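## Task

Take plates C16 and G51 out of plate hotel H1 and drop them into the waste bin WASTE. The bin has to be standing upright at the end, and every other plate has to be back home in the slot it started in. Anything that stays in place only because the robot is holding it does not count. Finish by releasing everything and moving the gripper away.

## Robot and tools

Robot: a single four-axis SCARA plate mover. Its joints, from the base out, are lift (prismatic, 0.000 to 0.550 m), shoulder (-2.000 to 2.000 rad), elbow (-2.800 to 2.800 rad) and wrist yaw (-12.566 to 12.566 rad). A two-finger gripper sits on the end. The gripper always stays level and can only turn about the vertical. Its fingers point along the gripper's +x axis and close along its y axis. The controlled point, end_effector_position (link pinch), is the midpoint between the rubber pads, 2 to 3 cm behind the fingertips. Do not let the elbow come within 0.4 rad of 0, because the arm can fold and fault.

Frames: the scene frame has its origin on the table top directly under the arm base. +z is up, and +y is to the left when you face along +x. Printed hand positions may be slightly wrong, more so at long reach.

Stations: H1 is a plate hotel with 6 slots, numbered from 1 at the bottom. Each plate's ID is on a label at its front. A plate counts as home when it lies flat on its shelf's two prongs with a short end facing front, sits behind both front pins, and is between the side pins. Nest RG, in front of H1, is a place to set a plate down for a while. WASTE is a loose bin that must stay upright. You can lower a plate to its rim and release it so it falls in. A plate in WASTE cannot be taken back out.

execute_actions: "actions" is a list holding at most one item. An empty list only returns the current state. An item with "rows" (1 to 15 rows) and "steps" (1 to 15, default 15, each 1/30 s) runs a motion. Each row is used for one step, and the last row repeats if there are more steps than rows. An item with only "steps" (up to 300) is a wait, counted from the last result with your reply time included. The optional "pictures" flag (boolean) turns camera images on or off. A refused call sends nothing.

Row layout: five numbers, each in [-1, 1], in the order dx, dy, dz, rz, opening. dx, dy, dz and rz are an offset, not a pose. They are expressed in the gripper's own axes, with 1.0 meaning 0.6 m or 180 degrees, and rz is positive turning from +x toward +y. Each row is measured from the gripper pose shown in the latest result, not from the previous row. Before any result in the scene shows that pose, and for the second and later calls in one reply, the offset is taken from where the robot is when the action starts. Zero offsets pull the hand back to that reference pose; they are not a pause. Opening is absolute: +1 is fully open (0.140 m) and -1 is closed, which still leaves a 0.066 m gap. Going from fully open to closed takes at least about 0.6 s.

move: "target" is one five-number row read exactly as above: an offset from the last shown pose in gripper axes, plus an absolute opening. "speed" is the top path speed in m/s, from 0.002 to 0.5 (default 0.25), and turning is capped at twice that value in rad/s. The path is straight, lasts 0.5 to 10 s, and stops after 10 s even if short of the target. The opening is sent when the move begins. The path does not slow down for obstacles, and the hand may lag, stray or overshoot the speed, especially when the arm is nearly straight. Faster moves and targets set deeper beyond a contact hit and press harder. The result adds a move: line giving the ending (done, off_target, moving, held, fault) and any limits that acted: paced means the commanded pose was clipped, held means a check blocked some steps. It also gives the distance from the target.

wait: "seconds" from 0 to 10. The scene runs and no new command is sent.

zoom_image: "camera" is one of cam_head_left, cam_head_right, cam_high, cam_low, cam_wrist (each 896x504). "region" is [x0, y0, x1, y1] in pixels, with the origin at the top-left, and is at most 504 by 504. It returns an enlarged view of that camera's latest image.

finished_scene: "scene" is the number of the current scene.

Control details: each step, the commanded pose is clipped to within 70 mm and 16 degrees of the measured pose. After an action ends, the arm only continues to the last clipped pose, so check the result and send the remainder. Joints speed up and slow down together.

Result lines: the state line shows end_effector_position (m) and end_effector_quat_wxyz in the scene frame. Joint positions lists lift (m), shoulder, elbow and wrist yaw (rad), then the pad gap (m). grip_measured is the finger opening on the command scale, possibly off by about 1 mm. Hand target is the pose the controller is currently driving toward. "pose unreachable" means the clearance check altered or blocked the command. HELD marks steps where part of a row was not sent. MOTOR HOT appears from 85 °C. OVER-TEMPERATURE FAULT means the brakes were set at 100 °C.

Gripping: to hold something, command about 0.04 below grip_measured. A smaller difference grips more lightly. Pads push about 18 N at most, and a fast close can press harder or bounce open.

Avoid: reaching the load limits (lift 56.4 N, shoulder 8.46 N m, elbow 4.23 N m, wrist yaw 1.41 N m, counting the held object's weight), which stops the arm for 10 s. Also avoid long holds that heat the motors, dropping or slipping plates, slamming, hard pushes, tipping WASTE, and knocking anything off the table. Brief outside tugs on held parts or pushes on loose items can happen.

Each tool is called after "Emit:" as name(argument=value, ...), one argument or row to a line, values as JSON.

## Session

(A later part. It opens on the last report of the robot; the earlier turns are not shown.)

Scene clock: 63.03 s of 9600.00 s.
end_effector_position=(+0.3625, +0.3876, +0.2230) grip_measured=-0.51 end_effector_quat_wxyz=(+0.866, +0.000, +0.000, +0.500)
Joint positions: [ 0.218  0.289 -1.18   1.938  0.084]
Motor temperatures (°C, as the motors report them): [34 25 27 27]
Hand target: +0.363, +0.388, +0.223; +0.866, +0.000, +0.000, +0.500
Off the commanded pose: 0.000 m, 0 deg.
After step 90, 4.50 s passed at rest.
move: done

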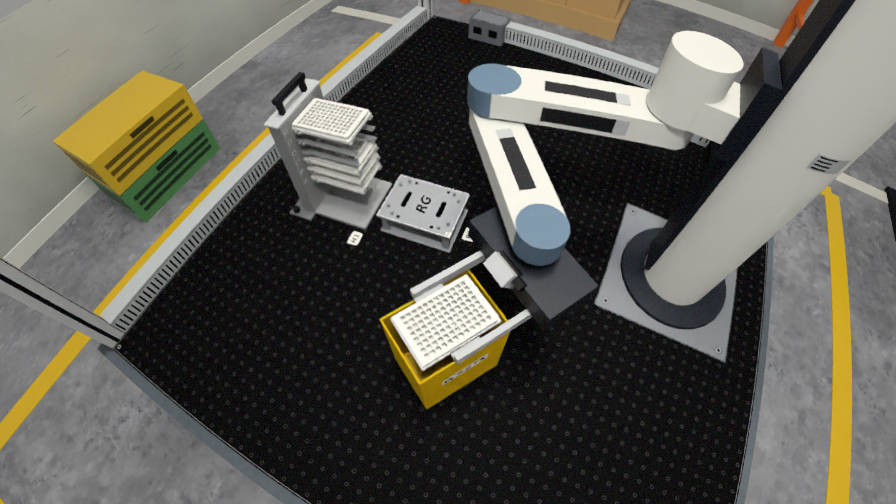

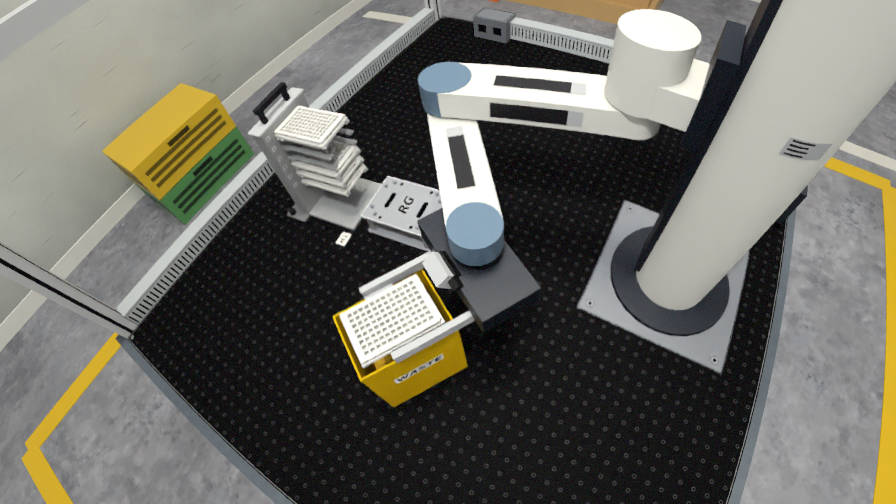

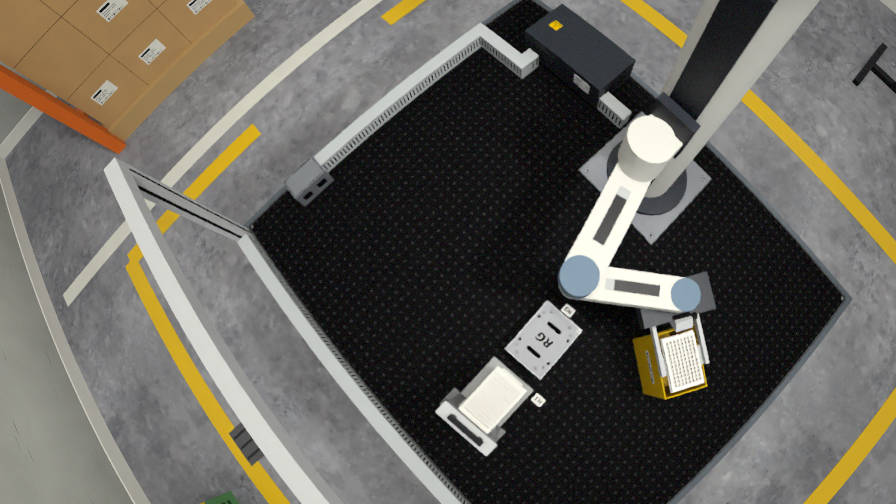

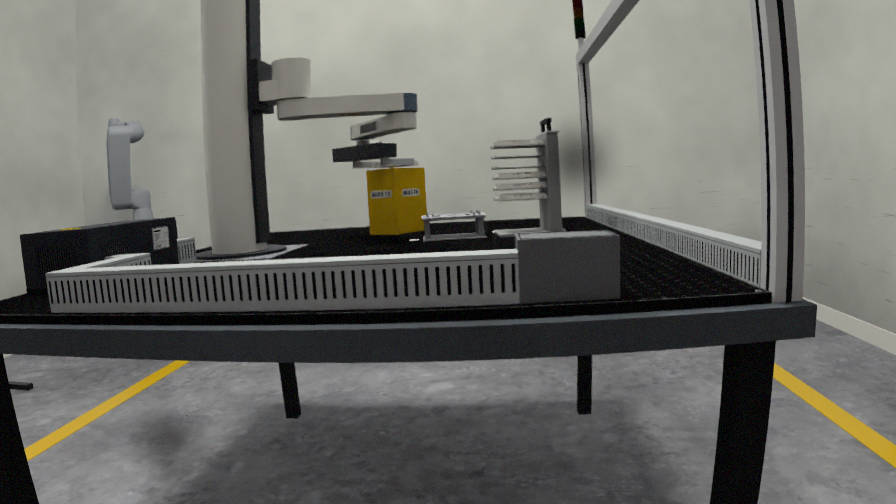

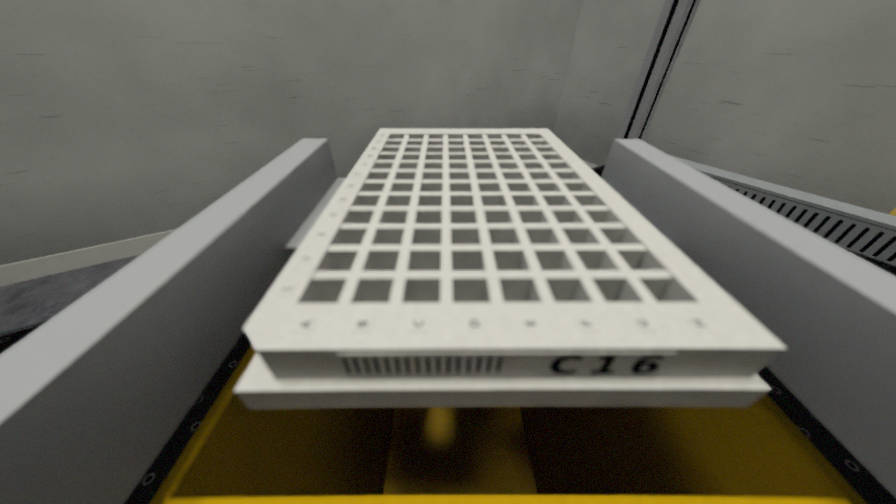

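Emit:
move(
  target=[0,0,0,0,0.2],
)

Emit:
move(
  target=[-0.1862,-0.5338,0.02,-0.298,0.2],
  speed=0.35,
)

Emit:
move(
  target=[0.08,0,-0.114,0,0.2],
)

Emit:
move(
  target=[0.17,0,0,0,0.2],
  speed=0.08,
)

Scene clock: 70.40 s of 9600.00 s.
end_effector_position=(+0.3625, +0.3876, +0.2230) grip_measured=+0.20 end_effector_quat_wxyz=(+0.866, +0.000, +0.000, +0.500)
Joint positions: [ 0.218  0.289 -1.18   1.938  0.11 ]
Motor temperatures (°C, as the motors report them): [34 25 27 27]
Hand target: +0.363, +0.388, +0.223; +0.866, +0.000, +0.000, +0.500
Off the commanded pose: 0.000 m, 0 deg.
After step 90, 3.67 s passed at rest.
move: done

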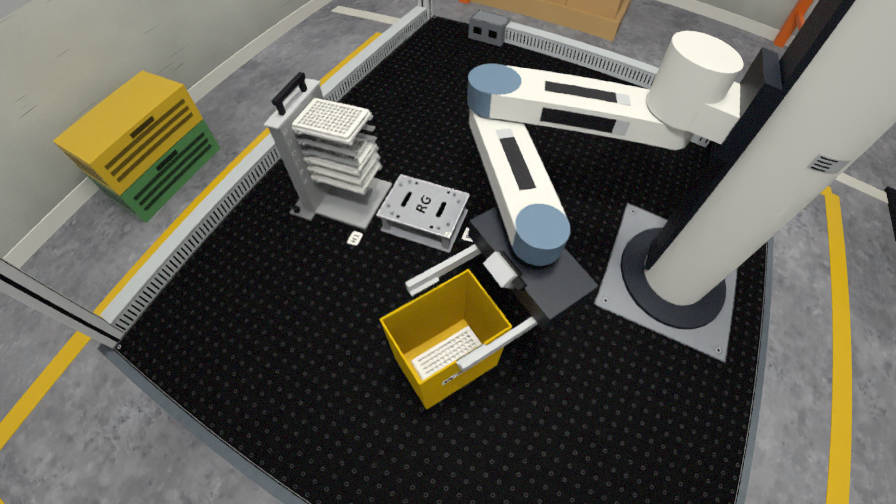

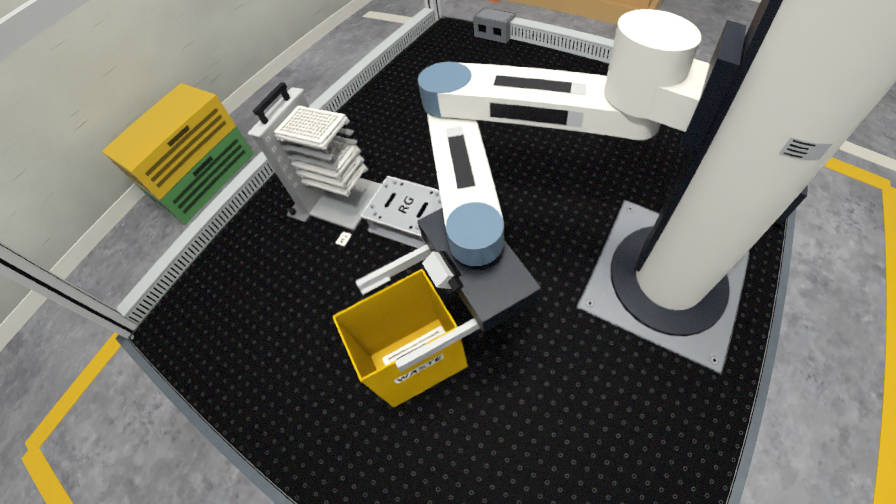

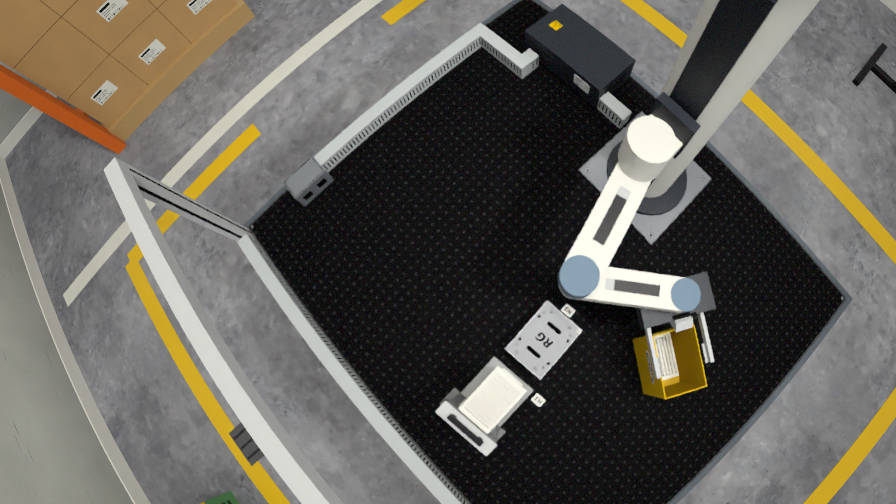

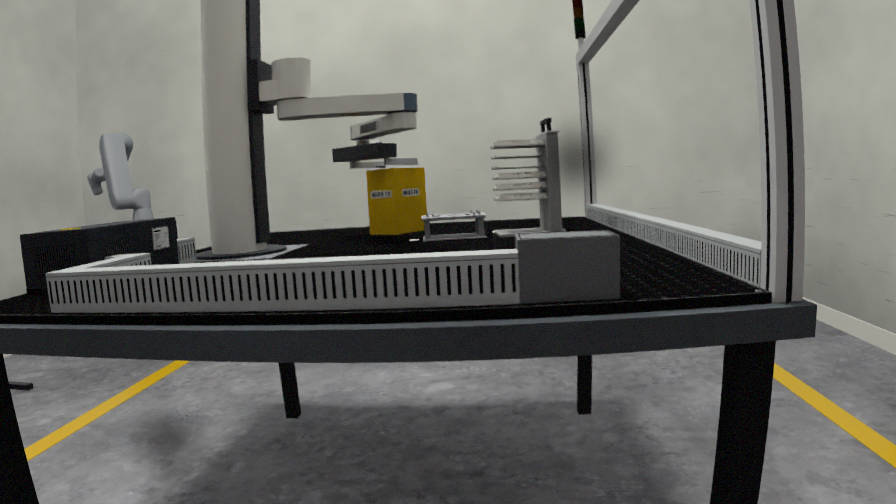

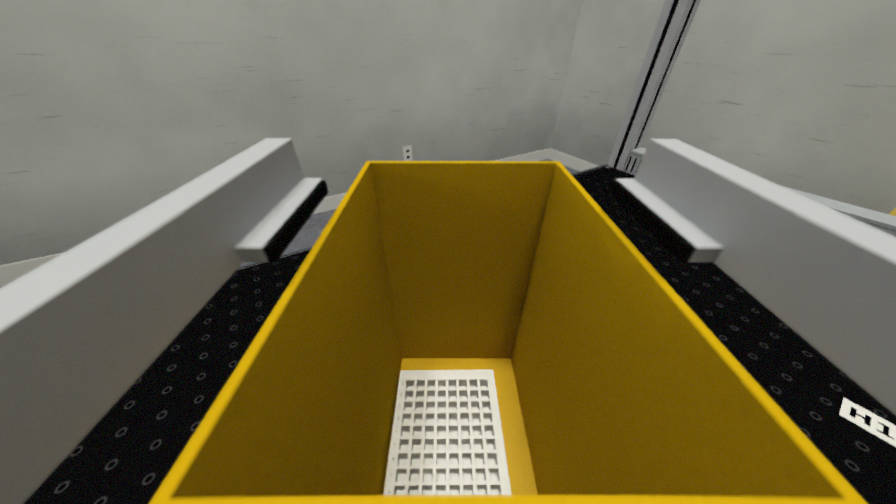

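Scene clock: 72.13 s of 9600.00 s.
end_effector_position=(+0.5839, +0.1305, +0.2350) grip_measured=+0.20 end_effector_quat_wxyz=(+0.998, +0.000, +0.000, +0.055)
Joint positions: [ 0.23  -0.459 -1.19   1.759  0.11 ]
Motor temperatures (°C, as the motors report them): [34 25 27 27]
Hand target: +0.584, +0.131, +0.235; +0.998, +0.000, +0.000, +0.055
Off the commanded pose: 0.000 m, 0 deg.
move: done

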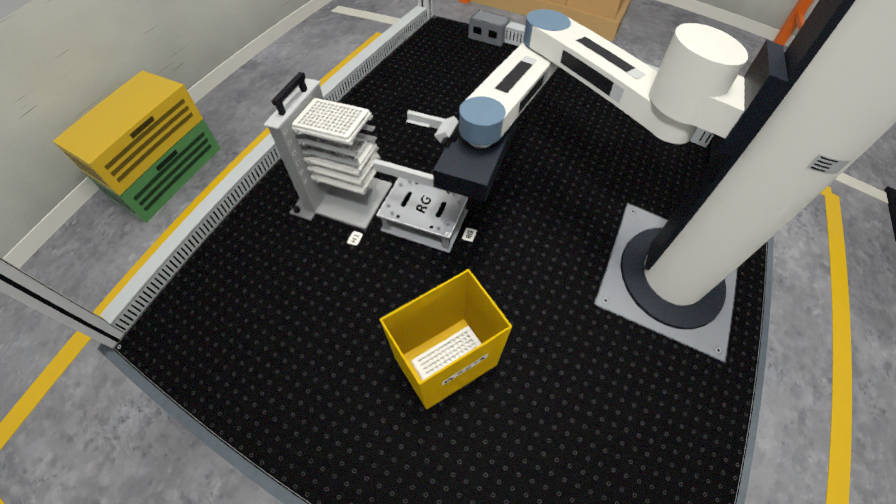

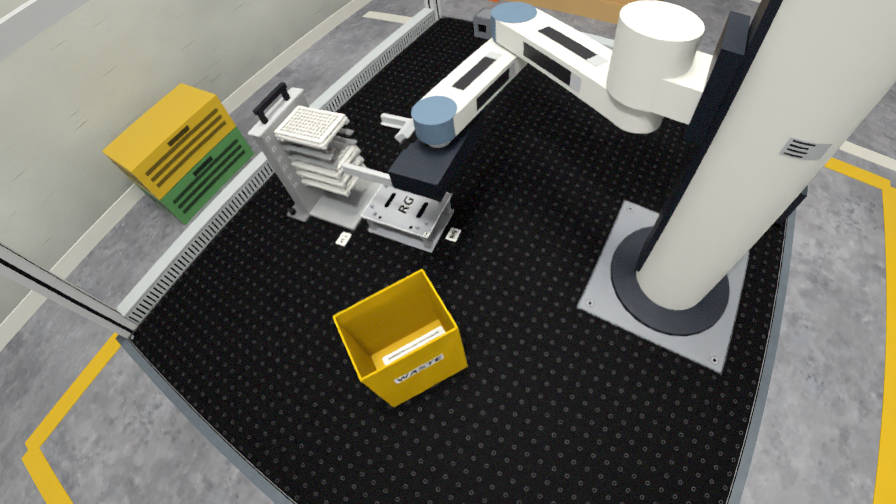

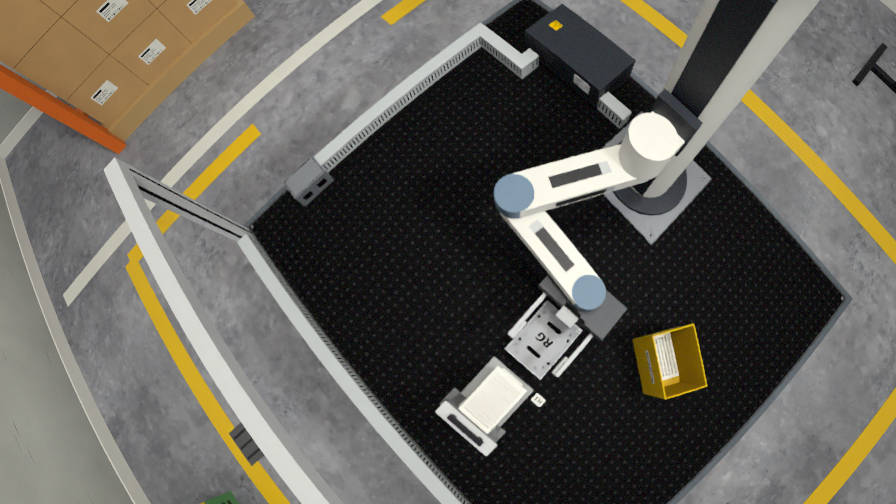

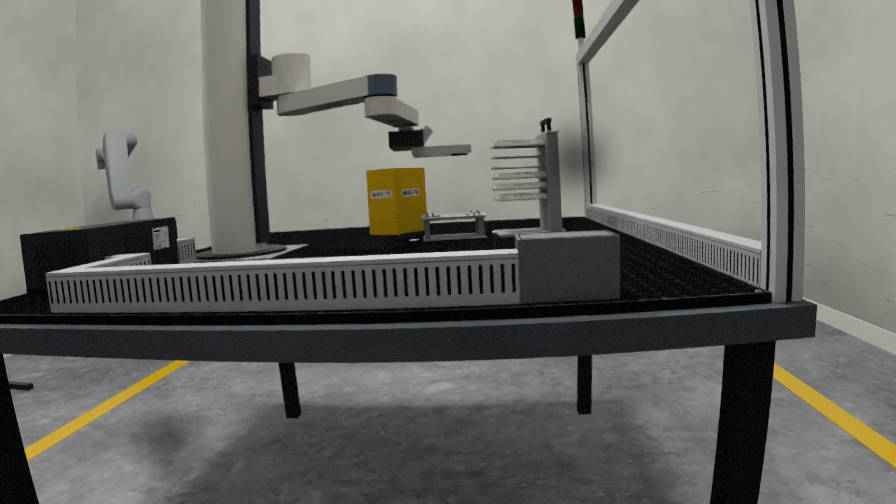

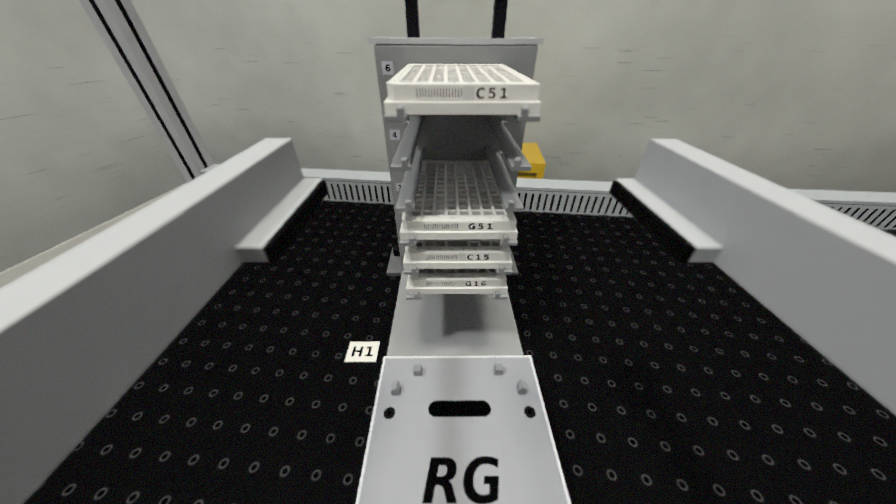

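Scene clock: 72.90 s of 9600.00 s.
end_effector_position=(+0.6317, +0.1357, +0.1665) grip_measured=+0.20 end_effector_quat_wxyz=(+0.999, +0.000, +0.000, +0.055)
Joint positions: [ 0.162 -0.411 -1.416  1.937  0.11 ]
Motor temperatures (°C, as the motors report them): [34 25 27 27]
Hand target: +0.632, +0.136, +0.167; +0.998, +0.000, +0.000, +0.055
Off the commanded pose: 0.000 m, 0 deg.
move: done

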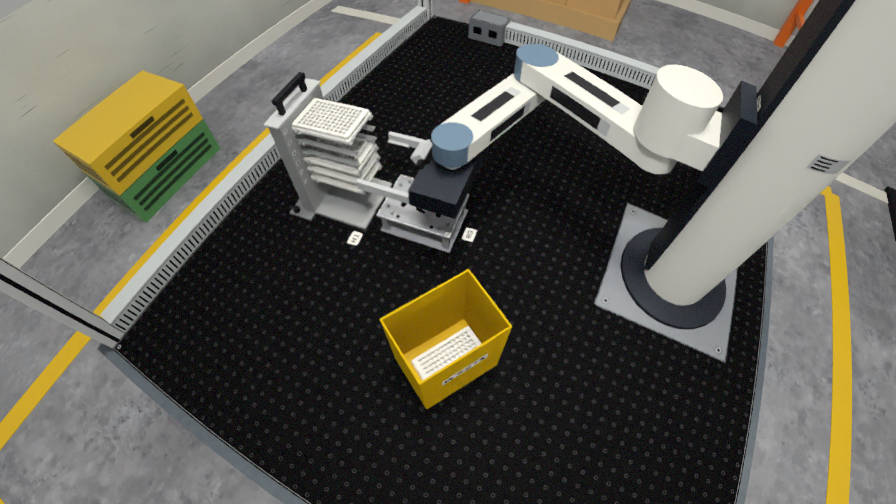

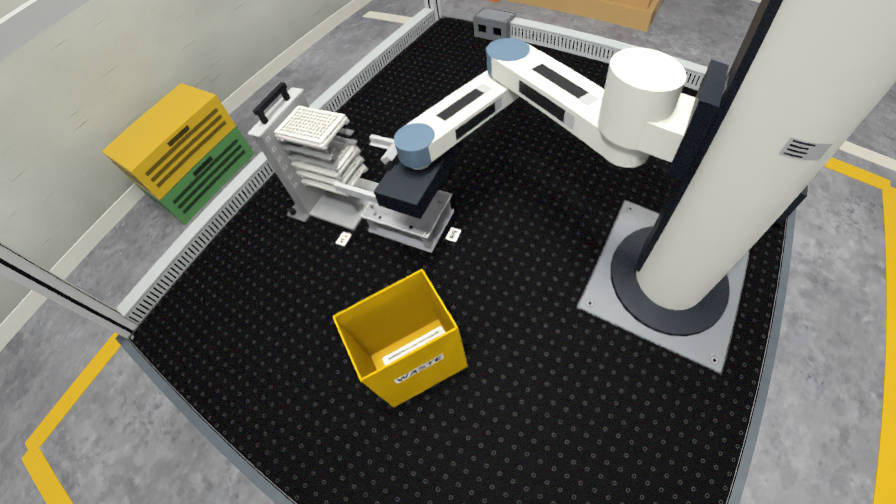

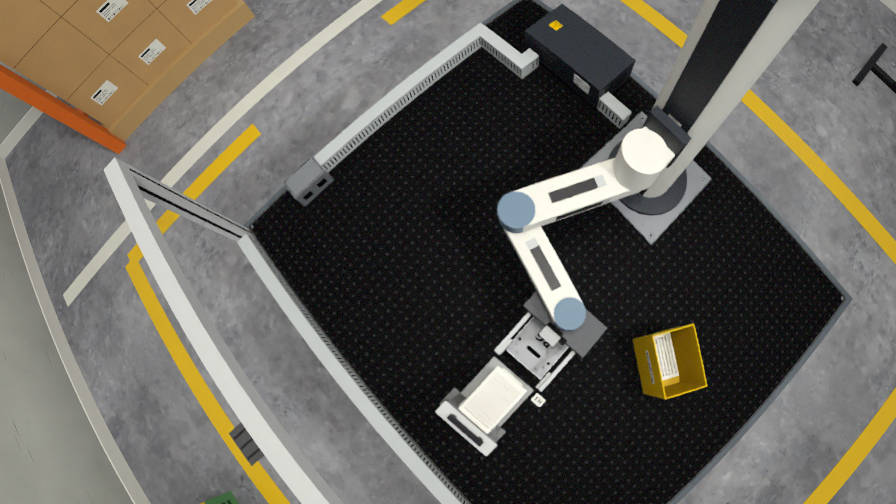

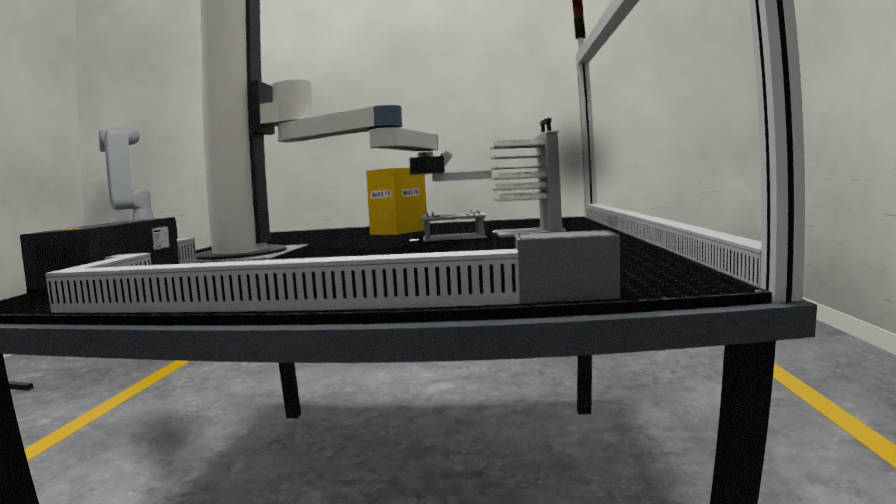

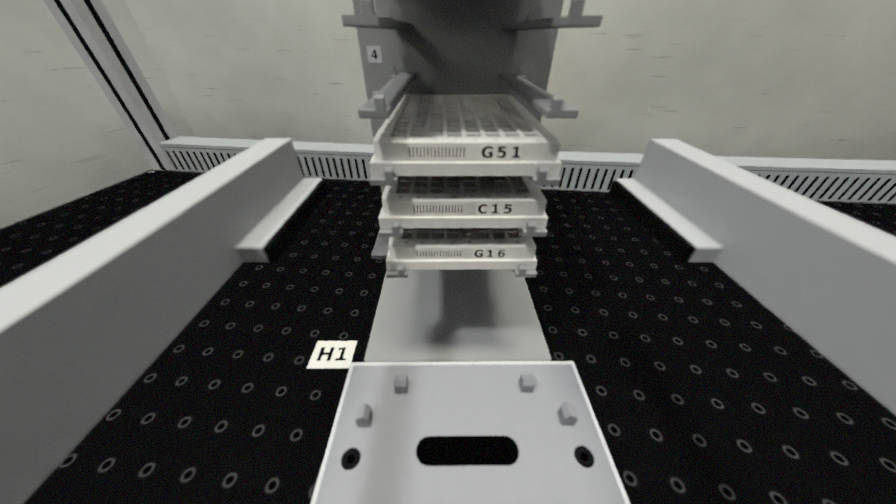

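Scene clock: 74.47 s of 9600.00 s.
end_effector_position=(+0.7332, +0.1467, +0.1665) grip_measured=+0.20 end_effector_quat_wxyz=(+0.999, +0.000, +0.000, +0.054)
Joint positions: [ 0.162 -0.214 -2.008  2.331  0.11 ]
Motor temperatures (°C, as the motors report them): [34 25 27 27]
Hand target: +0.733, +0.147, +0.167; +0.999, +0.000, +0.000, +0.055
Off the commanded pose: 0.000 m, 0 deg.
move: done

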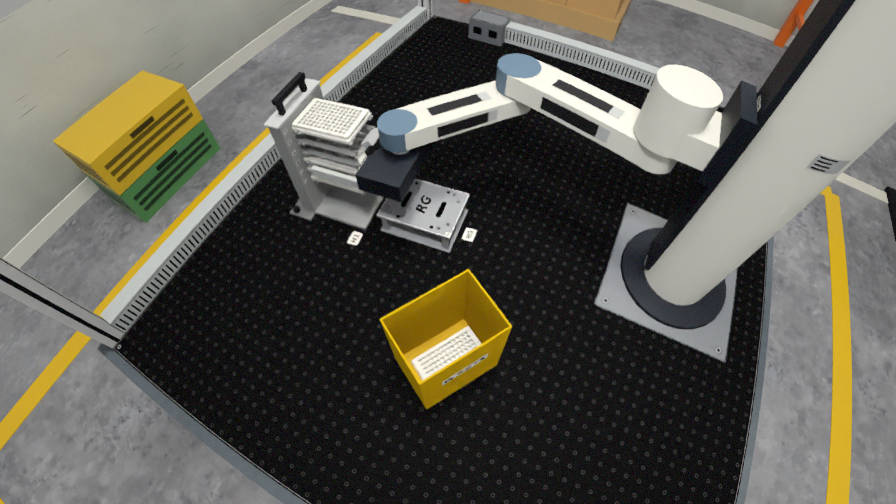

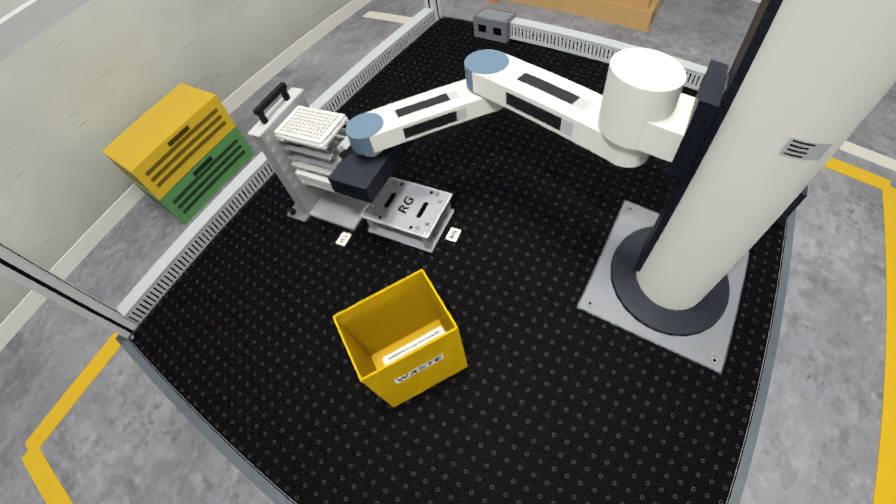

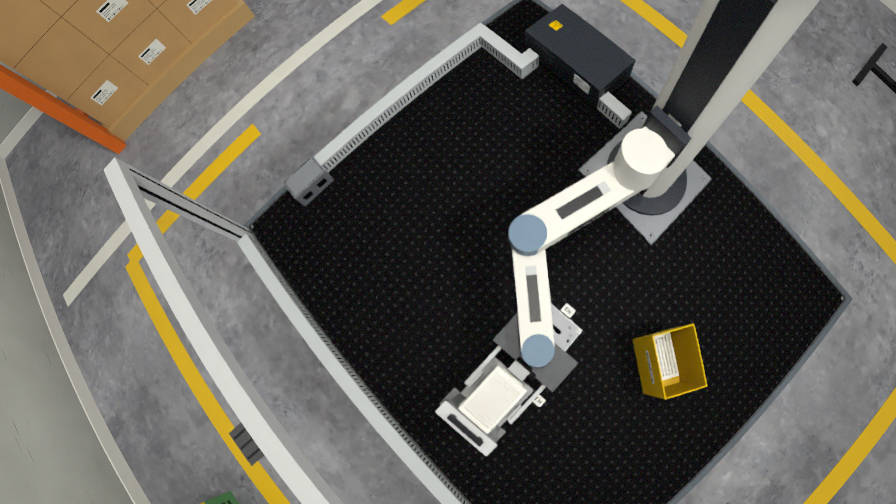

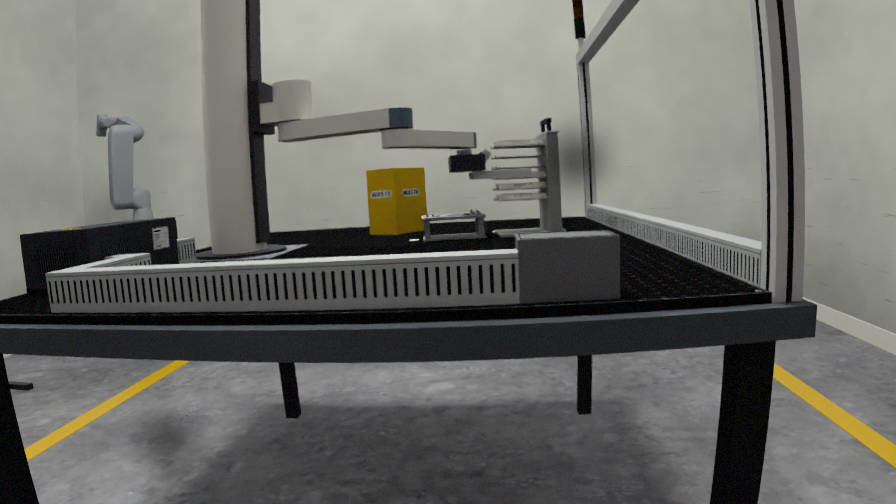

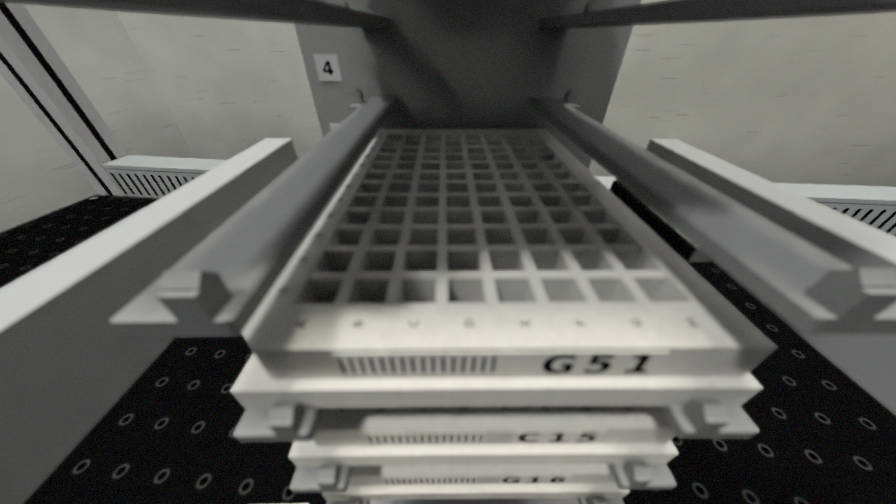

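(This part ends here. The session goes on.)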